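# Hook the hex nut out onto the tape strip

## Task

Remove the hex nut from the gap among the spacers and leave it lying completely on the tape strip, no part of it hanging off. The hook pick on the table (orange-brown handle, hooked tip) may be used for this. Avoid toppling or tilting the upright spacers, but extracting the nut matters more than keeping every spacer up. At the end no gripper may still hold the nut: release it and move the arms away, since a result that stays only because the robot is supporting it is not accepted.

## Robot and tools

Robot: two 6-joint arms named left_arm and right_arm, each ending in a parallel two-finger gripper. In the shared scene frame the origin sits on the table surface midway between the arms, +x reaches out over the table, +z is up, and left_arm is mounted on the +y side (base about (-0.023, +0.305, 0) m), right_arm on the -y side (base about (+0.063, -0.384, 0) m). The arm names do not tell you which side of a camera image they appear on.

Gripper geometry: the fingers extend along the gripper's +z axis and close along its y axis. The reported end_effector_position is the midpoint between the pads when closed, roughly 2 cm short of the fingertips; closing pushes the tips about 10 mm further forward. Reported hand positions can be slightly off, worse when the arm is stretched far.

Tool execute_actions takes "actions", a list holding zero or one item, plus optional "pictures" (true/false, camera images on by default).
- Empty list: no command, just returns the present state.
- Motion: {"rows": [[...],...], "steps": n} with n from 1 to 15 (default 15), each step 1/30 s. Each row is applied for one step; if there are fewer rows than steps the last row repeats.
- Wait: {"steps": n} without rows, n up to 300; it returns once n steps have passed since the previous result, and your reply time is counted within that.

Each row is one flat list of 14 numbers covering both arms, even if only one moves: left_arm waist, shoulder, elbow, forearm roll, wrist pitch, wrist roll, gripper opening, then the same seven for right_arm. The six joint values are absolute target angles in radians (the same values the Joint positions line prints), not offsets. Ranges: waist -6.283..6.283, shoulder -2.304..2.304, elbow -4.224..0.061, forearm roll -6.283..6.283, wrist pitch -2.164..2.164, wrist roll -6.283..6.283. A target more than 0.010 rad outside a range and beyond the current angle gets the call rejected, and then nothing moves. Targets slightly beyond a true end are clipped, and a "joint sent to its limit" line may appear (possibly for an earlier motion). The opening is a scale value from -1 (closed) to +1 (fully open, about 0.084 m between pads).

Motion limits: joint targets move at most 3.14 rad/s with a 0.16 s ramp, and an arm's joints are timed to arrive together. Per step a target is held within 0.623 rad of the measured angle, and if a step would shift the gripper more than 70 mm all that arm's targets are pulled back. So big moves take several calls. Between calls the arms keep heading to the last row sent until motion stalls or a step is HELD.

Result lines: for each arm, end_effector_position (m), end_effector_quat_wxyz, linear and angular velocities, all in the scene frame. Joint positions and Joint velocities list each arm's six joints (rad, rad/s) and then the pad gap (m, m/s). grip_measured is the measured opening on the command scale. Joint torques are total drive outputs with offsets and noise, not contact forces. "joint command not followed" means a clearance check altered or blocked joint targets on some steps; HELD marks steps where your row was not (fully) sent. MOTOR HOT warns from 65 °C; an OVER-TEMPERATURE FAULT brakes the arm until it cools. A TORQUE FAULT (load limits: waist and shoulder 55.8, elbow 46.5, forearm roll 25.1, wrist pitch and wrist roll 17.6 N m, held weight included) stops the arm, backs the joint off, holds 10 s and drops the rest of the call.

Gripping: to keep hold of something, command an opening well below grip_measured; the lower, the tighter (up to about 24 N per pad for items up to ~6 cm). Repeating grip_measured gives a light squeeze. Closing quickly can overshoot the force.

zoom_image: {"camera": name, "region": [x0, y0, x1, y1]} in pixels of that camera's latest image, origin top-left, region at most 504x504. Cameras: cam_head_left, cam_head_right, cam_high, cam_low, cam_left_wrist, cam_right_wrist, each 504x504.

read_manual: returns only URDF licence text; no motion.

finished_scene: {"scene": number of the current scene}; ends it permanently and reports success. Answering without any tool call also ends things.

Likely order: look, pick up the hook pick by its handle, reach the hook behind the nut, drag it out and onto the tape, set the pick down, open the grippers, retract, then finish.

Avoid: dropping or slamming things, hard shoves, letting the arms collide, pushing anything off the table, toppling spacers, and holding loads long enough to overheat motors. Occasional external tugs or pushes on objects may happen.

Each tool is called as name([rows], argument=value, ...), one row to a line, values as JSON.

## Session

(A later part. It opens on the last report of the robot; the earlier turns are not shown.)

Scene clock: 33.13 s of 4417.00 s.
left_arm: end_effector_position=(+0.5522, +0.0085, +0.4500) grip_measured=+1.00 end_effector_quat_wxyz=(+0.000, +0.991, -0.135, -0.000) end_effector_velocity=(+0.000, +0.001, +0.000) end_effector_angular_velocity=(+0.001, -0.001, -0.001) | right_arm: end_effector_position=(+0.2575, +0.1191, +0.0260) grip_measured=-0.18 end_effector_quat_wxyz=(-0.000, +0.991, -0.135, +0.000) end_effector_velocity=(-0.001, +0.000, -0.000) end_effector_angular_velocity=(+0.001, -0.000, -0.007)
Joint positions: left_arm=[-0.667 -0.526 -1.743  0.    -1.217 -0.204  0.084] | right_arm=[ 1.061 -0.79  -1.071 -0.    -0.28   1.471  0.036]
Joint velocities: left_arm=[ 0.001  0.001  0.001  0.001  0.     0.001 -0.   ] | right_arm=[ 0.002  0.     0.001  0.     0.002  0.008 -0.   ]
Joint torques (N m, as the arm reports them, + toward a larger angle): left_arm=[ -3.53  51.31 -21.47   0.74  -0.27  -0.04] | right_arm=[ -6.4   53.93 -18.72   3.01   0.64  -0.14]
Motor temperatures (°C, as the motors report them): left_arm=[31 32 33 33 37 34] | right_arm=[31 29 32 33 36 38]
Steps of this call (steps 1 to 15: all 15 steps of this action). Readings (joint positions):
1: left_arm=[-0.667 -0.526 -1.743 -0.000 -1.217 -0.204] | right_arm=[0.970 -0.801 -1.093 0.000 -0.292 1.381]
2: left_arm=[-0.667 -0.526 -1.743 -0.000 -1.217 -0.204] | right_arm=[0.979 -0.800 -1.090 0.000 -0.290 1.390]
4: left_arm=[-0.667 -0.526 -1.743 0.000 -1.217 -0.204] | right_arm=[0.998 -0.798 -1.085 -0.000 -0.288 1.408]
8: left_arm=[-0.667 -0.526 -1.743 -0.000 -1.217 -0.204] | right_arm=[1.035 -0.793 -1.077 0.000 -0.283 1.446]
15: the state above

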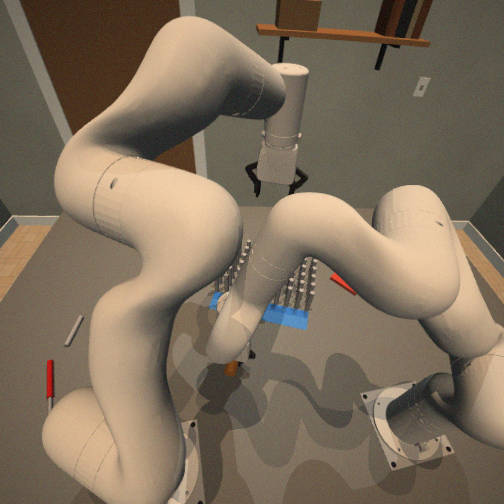

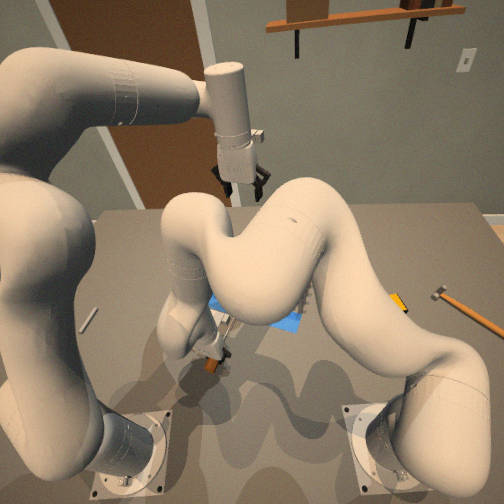

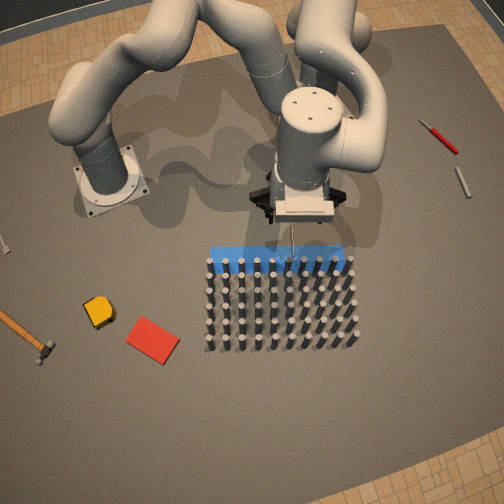

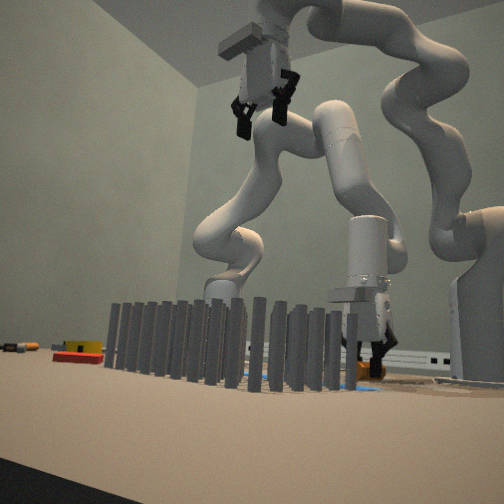

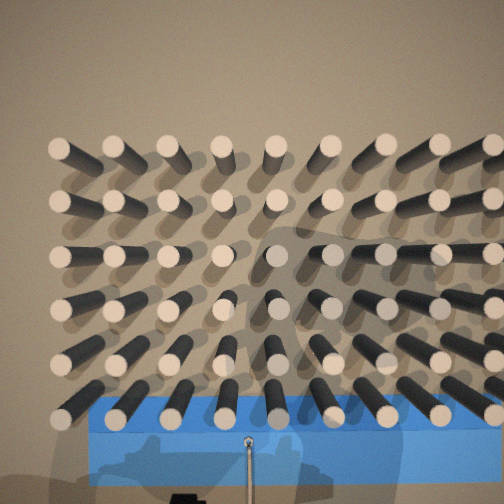

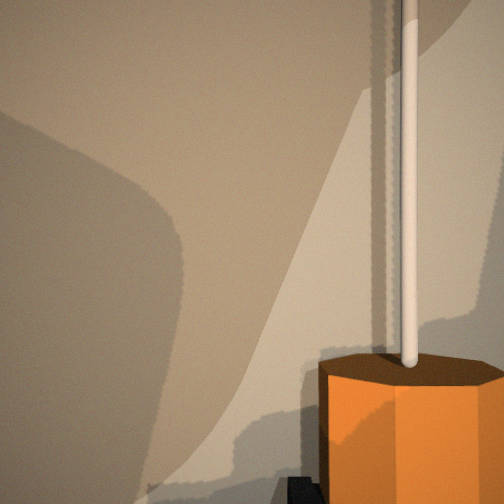

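execute_actions([
  {"rows": [[-0.6667, -0.5259, -1.7431, 0.0, -1.2172, -0.2037, 1, 1.0614, -0.7763, -1.0676, 0.0, -0.2913, 1.4720, -0.7], [-0.6667, -0.5259, -1.7431, 0.0, -1.2172, -0.2037, 1, 1.0614, -0.7622, -1.0646, 0.0, -0.3024, 1.4720, -0.7], [-0.6667, -0.5259, -1.7431, 0.0, -1.2172, -0.2037, 1, 1.0614, -0.7480, -1.0616, 0.0, -0.3136, 1.4720, -0.7], [-0.6667, -0.5259, -1.7431, 0.0, -1.2172, -0.2037, 1, 1.0614, -0.7339, -1.0586, 0.0, -0.3247, 1.4720, -0.7], [-0.6667, -0.5259, -1.7431, 0.0, -1.2172, -0.2037, 1, 1.0614, -0.7198, -1.0556, 0.0, -0.3358, 1.4720, -0.7]], "steps": 15},
])

zoom_image(camera="cam_left_wrist", region=[185, 370, 319, 504])

Scene clock: 34.93 s of 4417.00 s.
left_arm: end_effector_position=(+0.5522, +0.0085, +0.4500) grip_measured=+1.00 end_effector_quat_wxyz=(+0.000, +0.991, -0.135, -0.000) end_effector_velocity=(-0.001, -0.001, +0.000) end_effector_angular_velocity=(-0.000, -0.000, -0.002) | right_arm: end_effector_position=(+0.2569, +0.1189, +0.0596) grip_measured=-0.18 end_effector_quat_wxyz=(+0.000, +0.991, -0.135, -0.000) end_effector_velocity=(+0.000, +0.001, +0.002) end_effector_angular_velocity=(+0.002, -0.001, -0.000)
Joint positions: left_arm=[-0.667 -0.526 -1.743 -0.    -1.217 -0.204  0.084] | right_arm=[ 1.061 -0.72  -1.055 -0.    -0.336  1.472  0.036]
Joint velocities: left_arm=[-0.001  0.001  0.001 -0.    -0.     0.001 -0.   ] | right_arm=[-0.     0.002 -0.001  0.    -0.001  0.    -0.   ]
Joint torques (N m, as the arm reports them, + toward a larger angle): left_arm=[ -0.37  52.43 -20.37   1.23  -0.3    0.1 ] | right_arm=[ -6.13  53.21 -19.91   2.65   0.75  -0.02]
Motor temperatures (°C, as the motors report them): left_arm=[31 32 33 33 37 34] | right_arm=[31 30 32 33 36 38]
Steps of this call (steps 1 to 15: the robot went on to your last target; steps 16 to 39: nothing new was sent; steps 40 to 54: all 15 steps of this action). Readings (joint positions):
40: left_arm=[-0.667 -0.526 -1.743 0.000 -1.217 -0.204] | right_arm=[1.061 -0.790 -1.071 0.000 -0.280 1.472]
41: left_arm=[-0.667 -0.526 -1.743 0.000 -1.217 -0.204] | right_arm=[1.061 -0.788 -1.069 -0.000 -0.283 1.472]
43: left_arm=[-0.667 -0.526 -1.743 -0.000 -1.217 -0.204] | right_arm=[1.061 -0.771 -1.065 -0.000 -0.297 1.472]
47: left_arm=[-0.667 -0.526 -1.743 0.000 -1.217 -0.204] | right_arm=[1.061 -0.725 -1.058 0.000 -0.329 1.472]
54: the state above

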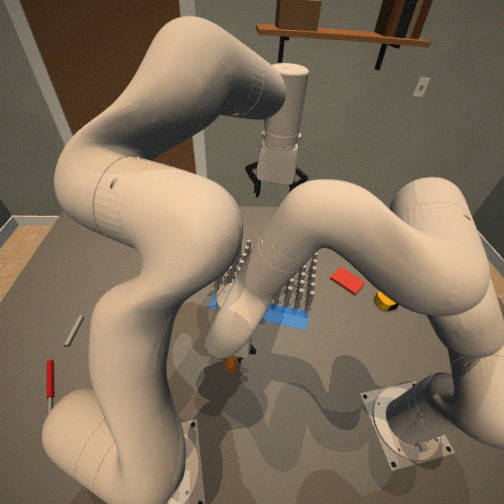

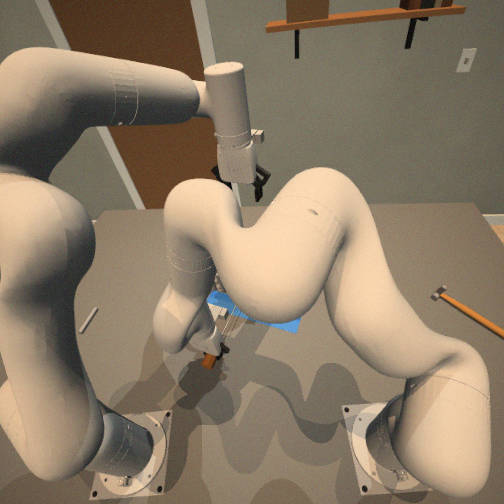

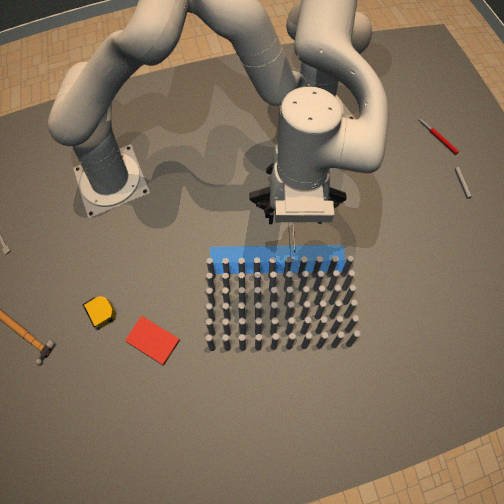

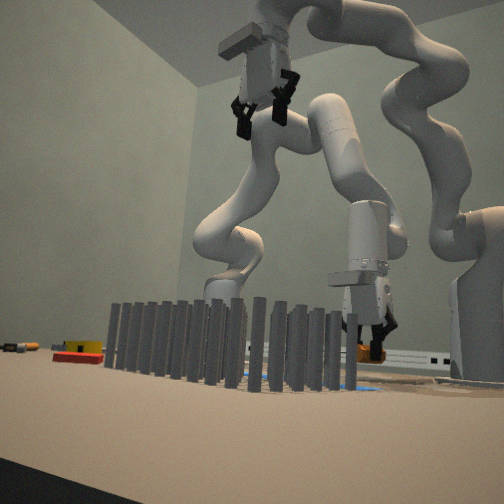

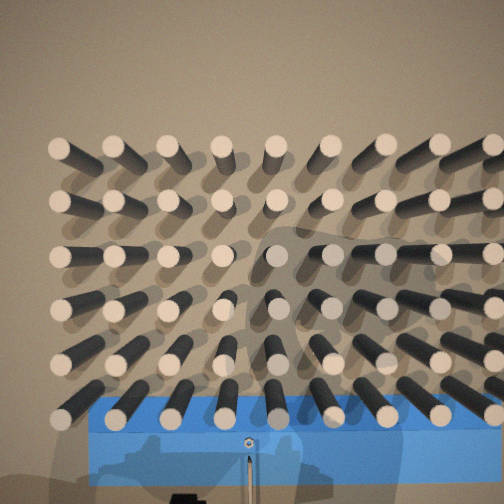

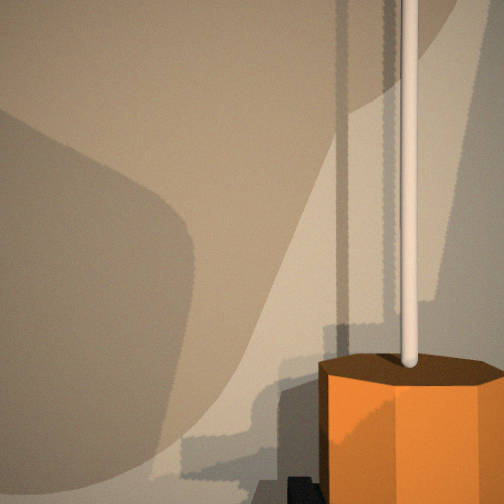

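Region (185, 370, 319, 504) of cam_left_wrist's 504x504 image, scaled by 3.761, with more detail than that image has.

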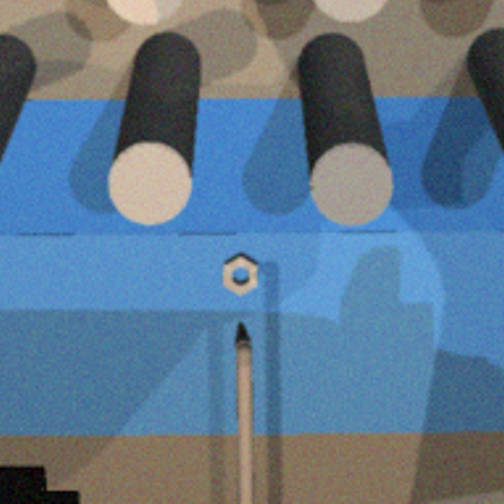

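execute_actions([
  {"rows": [[-0.19, 0.067, -0.555, 0.0, -0.622, 0.0, 1, 1.1961, -0.4735, -0.5849, 0.0, -0.1114, 1.8162, -0.7]], "steps": 15},
], pictures=false)

execute_actions([
  {"steps": 12},
], pictures=false)

execute_actions([
  {"rows": [[-0.19, 0.067, -0.555, 0.0, -0.622, 0.0, 1, 1.1961, -0.5703, -0.6030, 0.0, -0.0327, 1.8162, -0.7]], "steps": 15},
], pictures=false)

execute_actions([
  {"rows": [[-0.19, 0.067, -0.555, 0.0, -0.622, 0.0, 1, 1.1961, -0.5703, -0.6030, 0.0, -0.0327, 1.8162, 1]], "steps": 15},
], pictures=false)

execute_actions([
  {"rows": [[-0.19, 0.067, -0.555, 0.0, -0.622, 0.0, 1, 1.1961, 0.0, -0.6, 0.0, -0.6, 1.8162, 1]], "steps": 15},
], pictures=false)

execute_actions([
  {"steps": 20},
])

zoom_image(camera="cam_high", region=[190, 230, 370, 360])

Scene clock: 36.57 s of 4417.00 s.
left_arm: end_effector_position=(+0.5319, +0.1943, +0.4392) grip_measured=+1.00 end_effector_quat_wxyz=(+0.015, +0.993, -0.055, +0.103) end_effector_velocity=(-0.237, +0.310, -0.274) end_effector_angular_velocity=(+0.064, +0.111, +0.265) | right_arm: end_effector_position=(+0.1512, -0.0170, +0.0599) grip_measured=-0.18 end_effector_quat_wxyz=(+0.001, +0.972, -0.234, +0.000) end_effector_velocity=(-0.034, -0.058, +0.000) end_effector_angular_velocity=(+0.029, -0.007, -0.111)
Joint positions: left_arm=[-0.388 -0.178 -1.256  0.    -0.869 -0.085  0.084] | right_arm=[ 1.194 -0.479 -0.594 -0.    -0.118  1.807  0.036]
Joint velocities: left_arm=[ 0.456  0.564  1.251  0.001  0.565  0.195 -0.   ] | right_arm=[ 0.051  0.101  0.191  0.     0.121  0.162 -0.   ]
Joint torques (N m, as the arm reports them, + toward a larger angle): left_arm=[ -6.25  27.15 -19.47   0.81  -0.03  -0.01] | right_arm=[-11.73  30.76 -22.69   2.72   1.09  -0.24]
Motor temperatures (°C, as the motors report them): left_arm=[31 32 33 33 37 34] | right_arm=[31 30 32 33 36 38]
Steps of this call (steps 1 to 15: the robot went on to your last target; steps 16 to 34: nothing new was sent; steps 35 to 49: all 15 steps of this action). Readings (joint positions):
35: left_arm=[-0.667 -0.526 -1.743 -0.000 -1.217 -0.204] | right_arm=[1.061 -0.720 -1.055 0.000 -0.336 1.472]
36: left_arm=[-0.663 -0.521 -1.736 -0.000 -1.210 -0.201] | right_arm=[1.063 -0.717 -1.050 0.000 -0.332 1.477]
38: left_arm=[-0.625 -0.473 -1.682 -0.000 -1.159 -0.184] | right_arm=[1.078 -0.688 -0.994 0.000 -0.303 1.520]
42: left_arm=[-0.527 -0.351 -1.545 0.000 -1.041 -0.144] | right_arm=[1.130 -0.595 -0.817 -0.000 -0.222 1.646]
49: the state above

Scene clock: 36.97 s of 4417.00 s.
left_arm: end_effector_position=(+0.4074, +0.2764, +0.3137) grip_measured=+1.00 end_effector_quat_wxyz=(+0.002, +0.999, -0.018, +0.038) end_effector_velocity=(-0.360, +0.153, -0.295) end_effector_angular_velocity=(+0.032, +0.342, +0.173) | right_arm: end_effector_position=(+0.1497, -0.0194, +0.0599) grip_measured=-0.18 end_effector_quat_wxyz=(-0.000, +0.971, -0.237, +0.000) end_effector_velocity=(-0.001, -0.001, +0.000) end_effector_angular_velocity=(-0.001, +0.000, -0.001)
Joint positions: left_arm=[-0.257 -0.016 -0.798 -0.    -0.705 -0.029  0.084] | right_arm=[ 1.196 -0.474 -0.585  0.    -0.111  1.816  0.036]
Joint velocities: left_arm=[ 0.299  0.371  1.087  0.     0.372  0.126 -0.   ] | right_arm=[ 0.001  0.002  0.003  0.    -0.     0.001 -0.   ]
Joint torques (N m, as the arm reports them, + toward a larger angle): left_arm=[  0.78  24.44 -18.     0.69   0.05  -0.42] | right_arm=[ -6.3   35.68 -14.4    2.19   0.66  -0.03]
Motor temperatures (°C, as the motors report them): left_arm=[31 32 33 33 37 34] | right_arm=[31 30 32 33 36 38]
Steps of this call (steps 1 to 12: the robot went on to your last target). Readings (joint positions):
1: left_arm=[-0.373 -0.160 -1.215 0.000 -0.851 -0.078] | right_arm=[1.195 -0.476 -0.590 -0.000 -0.115 1.811]
2: left_arm=[-0.360 -0.144 -1.174 0.000 -0.835 -0.073] | right_arm=[1.195 -0.475 -0.588 -0.000 -0.113 1.814]
4: left_arm=[-0.338 -0.116 -1.096 0.000 -0.807 -0.063] | right_arm=[1.195 -0.475 -0.587 0.000 -0.112 1.815]
8: left_arm=[-0.297 -0.066 -0.945 -0.000 -0.756 -0.046] | right_arm=[1.196 -0.474 -0.586 0.000 -0.111 1.816]
12: the state above

Scene clock: 37.47 s of 4417.00 s.
left_arm: end_effector_position=(+0.3213, +0.3050, +0.2503) grip_measured=+1.00 end_effector_quat_wxyz=(-0.000, +1.000, +0.001, +0.001) end_effector_velocity=(-0.004, +0.001, -0.002) end_effector_angular_velocity=(+0.001, +0.006, +0.001) | right_arm: end_effector_position=(+0.1496, -0.0192, +0.0272) grip_measured=-0.18 end_effector_quat_wxyz=(-0.000, +0.971, -0.237, +0.000) end_effector_velocity=(-0.001, -0.002, -0.001) end_effector_angular_velocity=(-0.004, +0.001, -0.000)
Joint positions: left_arm=[-0.19   0.067 -0.556  0.    -0.622 -0.     0.084] | right_arm=[ 1.196 -0.57  -0.603 -0.    -0.033  1.816  0.036]
Joint velocities: left_arm=[ 0.002  0.001  0.008  0.001  0.     0.    -0.   ] | right_arm=[ 0.    -0.003  0.002  0.001  0.001 -0.001 -0.   ]
Joint torques (N m, as the arm reports them, + toward a larger angle): left_arm=[ -2.69  19.72 -17.31   0.97  -0.38  -0.07] | right_arm=[ -6.41  37.51 -12.55   2.68   0.55  -0.13]
Motor temperatures (°C, as the motors report them): left_arm=[31 32 33 33 37 34] | right_arm=[31 30 32 33 36 38]
Steps of this call (steps 1 to 15: all 15 steps of this action). Readings (joint positions):
1: left_arm=[-0.247 -0.004 -0.762 -0.000 -0.693 -0.024] | right_arm=[1.196 -0.474 -0.585 0.000 -0.111 1.816]
2: left_arm=[-0.237 0.008 -0.726 -0.000 -0.681 -0.020] | right_arm=[1.196 -0.479 -0.587 0.000 -0.106 1.816]
4: left_arm=[-0.217 0.033 -0.654 -0.000 -0.656 -0.012] | right_arm=[1.196 -0.523 -0.596 0.000 -0.068 1.816]
8: left_arm=[-0.193 0.063 -0.564 -0.000 -0.627 -0.001] | right_arm=[1.196 -0.569 -0.602 -0.000 -0.036 1.816]
15: the state above

Scene clock: 37.97 s of 4417.00 s.
left_arm: end_effector_position=(+0.3206, +0.3051, +0.2498) grip_measured=+1.00 end_effector_quat_wxyz=(+0.000, +1.000, +0.001, +0.000) end_effector_velocity=(-0.000, -0.000, -0.000) end_effector_angular_velocity=(+0.001, +0.001, -0.001) | right_arm: end_effector_position=(+0.1496, -0.0195, +0.0269) grip_measured=+1.00 end_effector_quat_wxyz=(-0.000, +0.971, -0.237, +0.000) end_effector_velocity=(-0.000, -0.001, -0.000) end_effector_angular_velocity=(-0.001, +0.000, -0.000)
Joint positions: left_arm=[-0.19   0.067 -0.555  0.    -0.622 -0.     0.084] | right_arm=[ 1.196 -0.57  -0.603  0.    -0.033  1.816  0.084]
Joint velocities: left_arm=[-0.001  0.     0.001  0.002 -0.    -0.001  0.   ] | right_arm=[ 0.    -0.     0.002 -0.     0.     0.001 -0.   ]
Joint torques (N m, as the arm reports them, + toward a larger angle): left_arm=[ -3.96  22.37 -17.31   1.09  -0.25  -0.06] | right_arm=[ -6.6   37.02 -12.5    2.71   0.72  -0.07]
Motor temperatures (°C, as the motors report them): left_arm=[31 32 33 33 37 34] | right_arm=[31 30 32 33 36 38]
Steps of this call (steps 1 to 15: all 15 steps of this action). Readings (joint positions):
1: left_arm=[-0.190 0.067 -0.556 0.000 -0.622 -0.000] | right_arm=[1.196 -0.570 -0.603 0.000 -0.033 1.816]
2: left_arm=[-0.190 0.067 -0.556 0.000 -0.622 -0.000] | right_arm=[1.196 -0.570 -0.603 -0.000 -0.033 1.816]
4: left_arm=[-0.190 0.067 -0.556 0.000 -0.622 -0.000] | right_arm=[1.196 -0.570 -0.603 -0.000 -0.033 1.816]
8: left_arm=[-0.190 0.067 -0.555 0.000 -0.622 -0.000] | right_arm=[1.196 -0.570 -0.603 -0.000 -0.033 1.816]
15: the state above

Scene clock: 38.47 s of 4417.00 s.
left_arm: end_effector_position=(+0.3206, +0.3051, +0.2498) grip_measured=+1.00 end_effector_quat_wxyz=(+0.000, +1.000, +0.001, +0.000) end_effector_velocity=(-0.001, -0.000, -0.001) end_effector_angular_velocity=(-0.001, +0.002, -0.002) | right_arm: end_effector_position=(+0.1489, -0.0220, +0.2209) grip_measured=+1.00 end_effector_quat_wxyz=(-0.001, +0.971, -0.237, -0.000) end_effector_velocity=(-0.020, -0.085, +0.381) end_effector_angular_velocity=(+0.058, -0.014, -0.001)
Joint positions: left_arm=[-0.19   0.067 -0.555 -0.    -0.622 -0.     0.084] | right_arm=[ 1.196 -0.06  -0.601  0.    -0.539  1.816  0.084]
Joint velocities: left_arm=[-0.001 -0.     0.002 -0.001 -0.     0.001  0.   ] | right_arm=[ 0.     1.021 -0.005  0.    -0.966  0.001  0.   ]
Joint torques (N m, as the arm reports them, + toward a larger angle): left_arm=[  0.65  20.04 -16.87   0.55  -0.14   0.03] | right_arm=[ -6.99 -15.55 -18.45   2.73   0.99  -0.1 ]
Motor temperatures (°C, as the motors report them): left_arm=[31 32 33 33 37 34] | right_arm=[31 30 32 33 36 38]
Steps of this call (steps 1 to 15: all 15 steps of this action). Readings (joint positions):
1: left_arm=[-0.190 0.067 -0.555 0.000 -0.622 -0.000] | right_arm=[1.196 -0.570 -0.603 -0.000 -0.033 1.816]
2: left_arm=[-0.190 0.067 -0.555 0.000 -0.622 -0.000] | right_arm=[1.196 -0.565 -0.603 -0.000 -0.040 1.816]
4: left_arm=[-0.190 0.067 -0.555 0.000 -0.622 -0.000] | right_arm=[1.196 -0.512 -0.601 -0.000 -0.098 1.816]
8: left_arm=[-0.190 0.067 -0.555 0.000 -0.622 -0.000] | right_arm=[1.196 -0.341 -0.602 0.000 -0.263 1.816]
15: the state above

Scene clock: 39.13 s of 4417.00 s.
left_arm: end_effector_position=(+0.3206, +0.3051, +0.2498) grip_measured=+1.00 end_effector_quat_wxyz=(+0.000, +1.000, +0.001, -0.000) end_effector_velocity=(+0.000, +0.000, -0.000) end_effector_angular_velocity=(+0.001, +0.000, -0.001) | right_arm: end_effector_position=(+0.1472, -0.0293, +0.2425) grip_measured=+1.00 end_effector_quat_wxyz=(+0.000, +0.971, -0.237, +0.000) end_effector_velocity=(-0.000, +0.000, +0.000) end_effector_angular_velocity=(+0.002, +0.000, +0.001)
Joint positions: left_arm=[-0.19   0.067 -0.555  0.    -0.622  0.     0.084] | right_arm=[ 1.196 -0.    -0.6   -0.    -0.6    1.816  0.084]
Joint velocities: left_arm=[-0.    -0.002 -0.001  0.001 -0.    -0.     0.   ] | right_arm=[ 0.     0.001  0.     0.001  0.001 -0.002  0.   ]
Joint torques (N m, as the arm reports them, + toward a larger angle): left_arm=[  0.21  23.38 -18.15   1.03  -0.38  -0.17] | right_arm=[ -7.2   21.06 -24.14   2.86   0.61  -0.06]
Motor temperatures (°C, as the motors report them): left_arm=[31 32 33 33 37 34] | right_arm=[31 30 32 33 36 38]
Steps of this call (steps 1 to 20: the robot went on to your last target). Readings (joint positions):
1: left_arm=[-0.190 0.067 -0.555 0.000 -0.622 0.000] | right_arm=[1.196 -0.031 -0.601 0.000 -0.566 1.816]
2: left_arm=[-0.190 0.067 -0.555 0.000 -0.622 0.000] | right_arm=[1.196 -0.014 -0.601 0.000 -0.582 1.816]
4: left_arm=[-0.190 0.067 -0.555 -0.000 -0.622 0.000] | right_arm=[1.196 -0.004 -0.600 -0.000 -0.595 1.816]
8: left_arm=[-0.190 0.067 -0.555 0.000 -0.622 0.000] | right_arm=[1.196 -0.002 -0.599 -0.000 -0.599 1.816]
20: the state above

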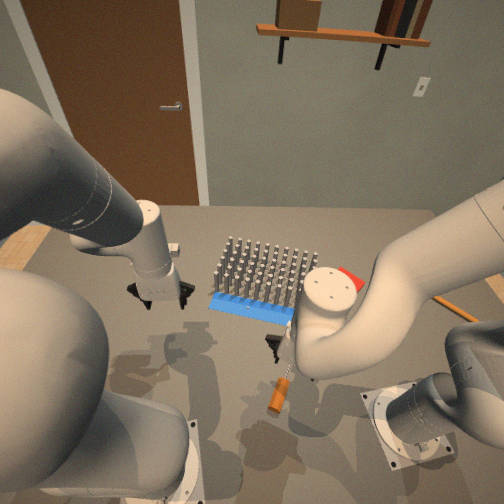

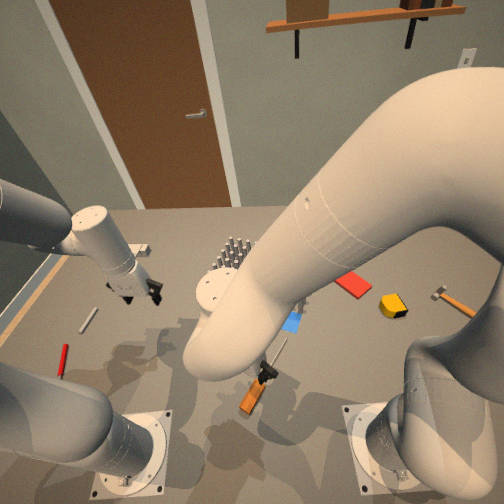

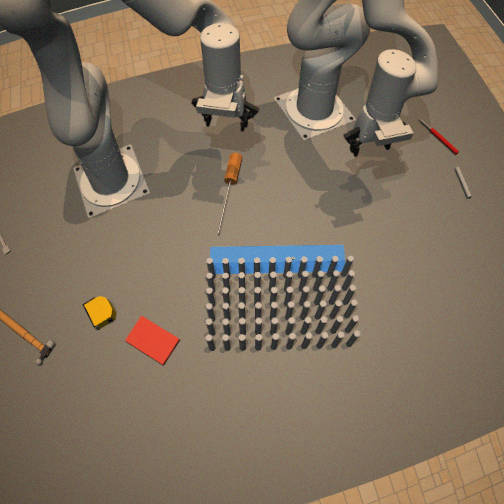

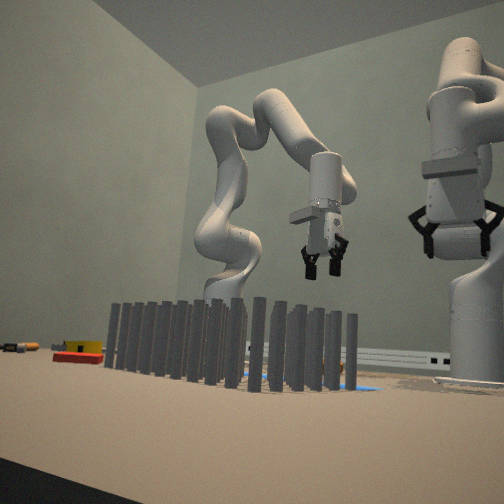

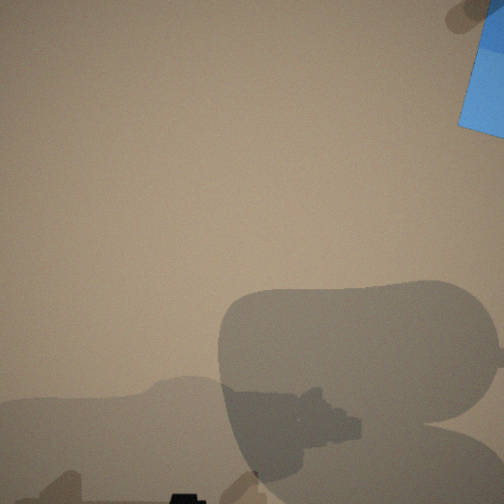

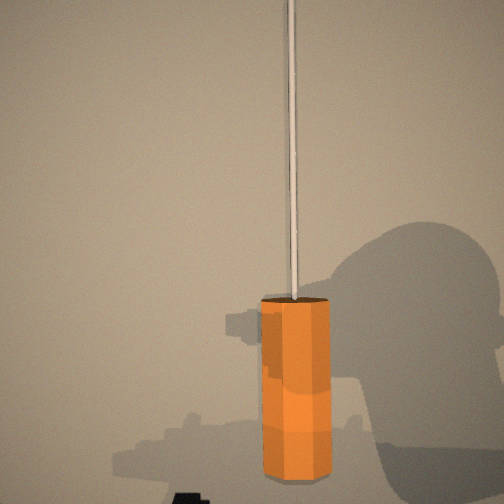

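Region (190, 230, 370, 360) of cam_high's 504x504 image, scaled by 2.800, with more detail than that image has.

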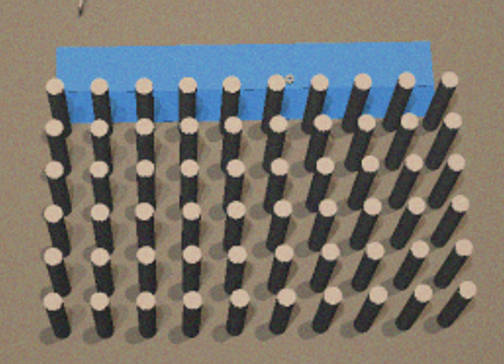

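The nut is on the strip and every spacer is still standing. Finishing scene 2.

finished_scene(scene=2)

The scene is finished: the task was done.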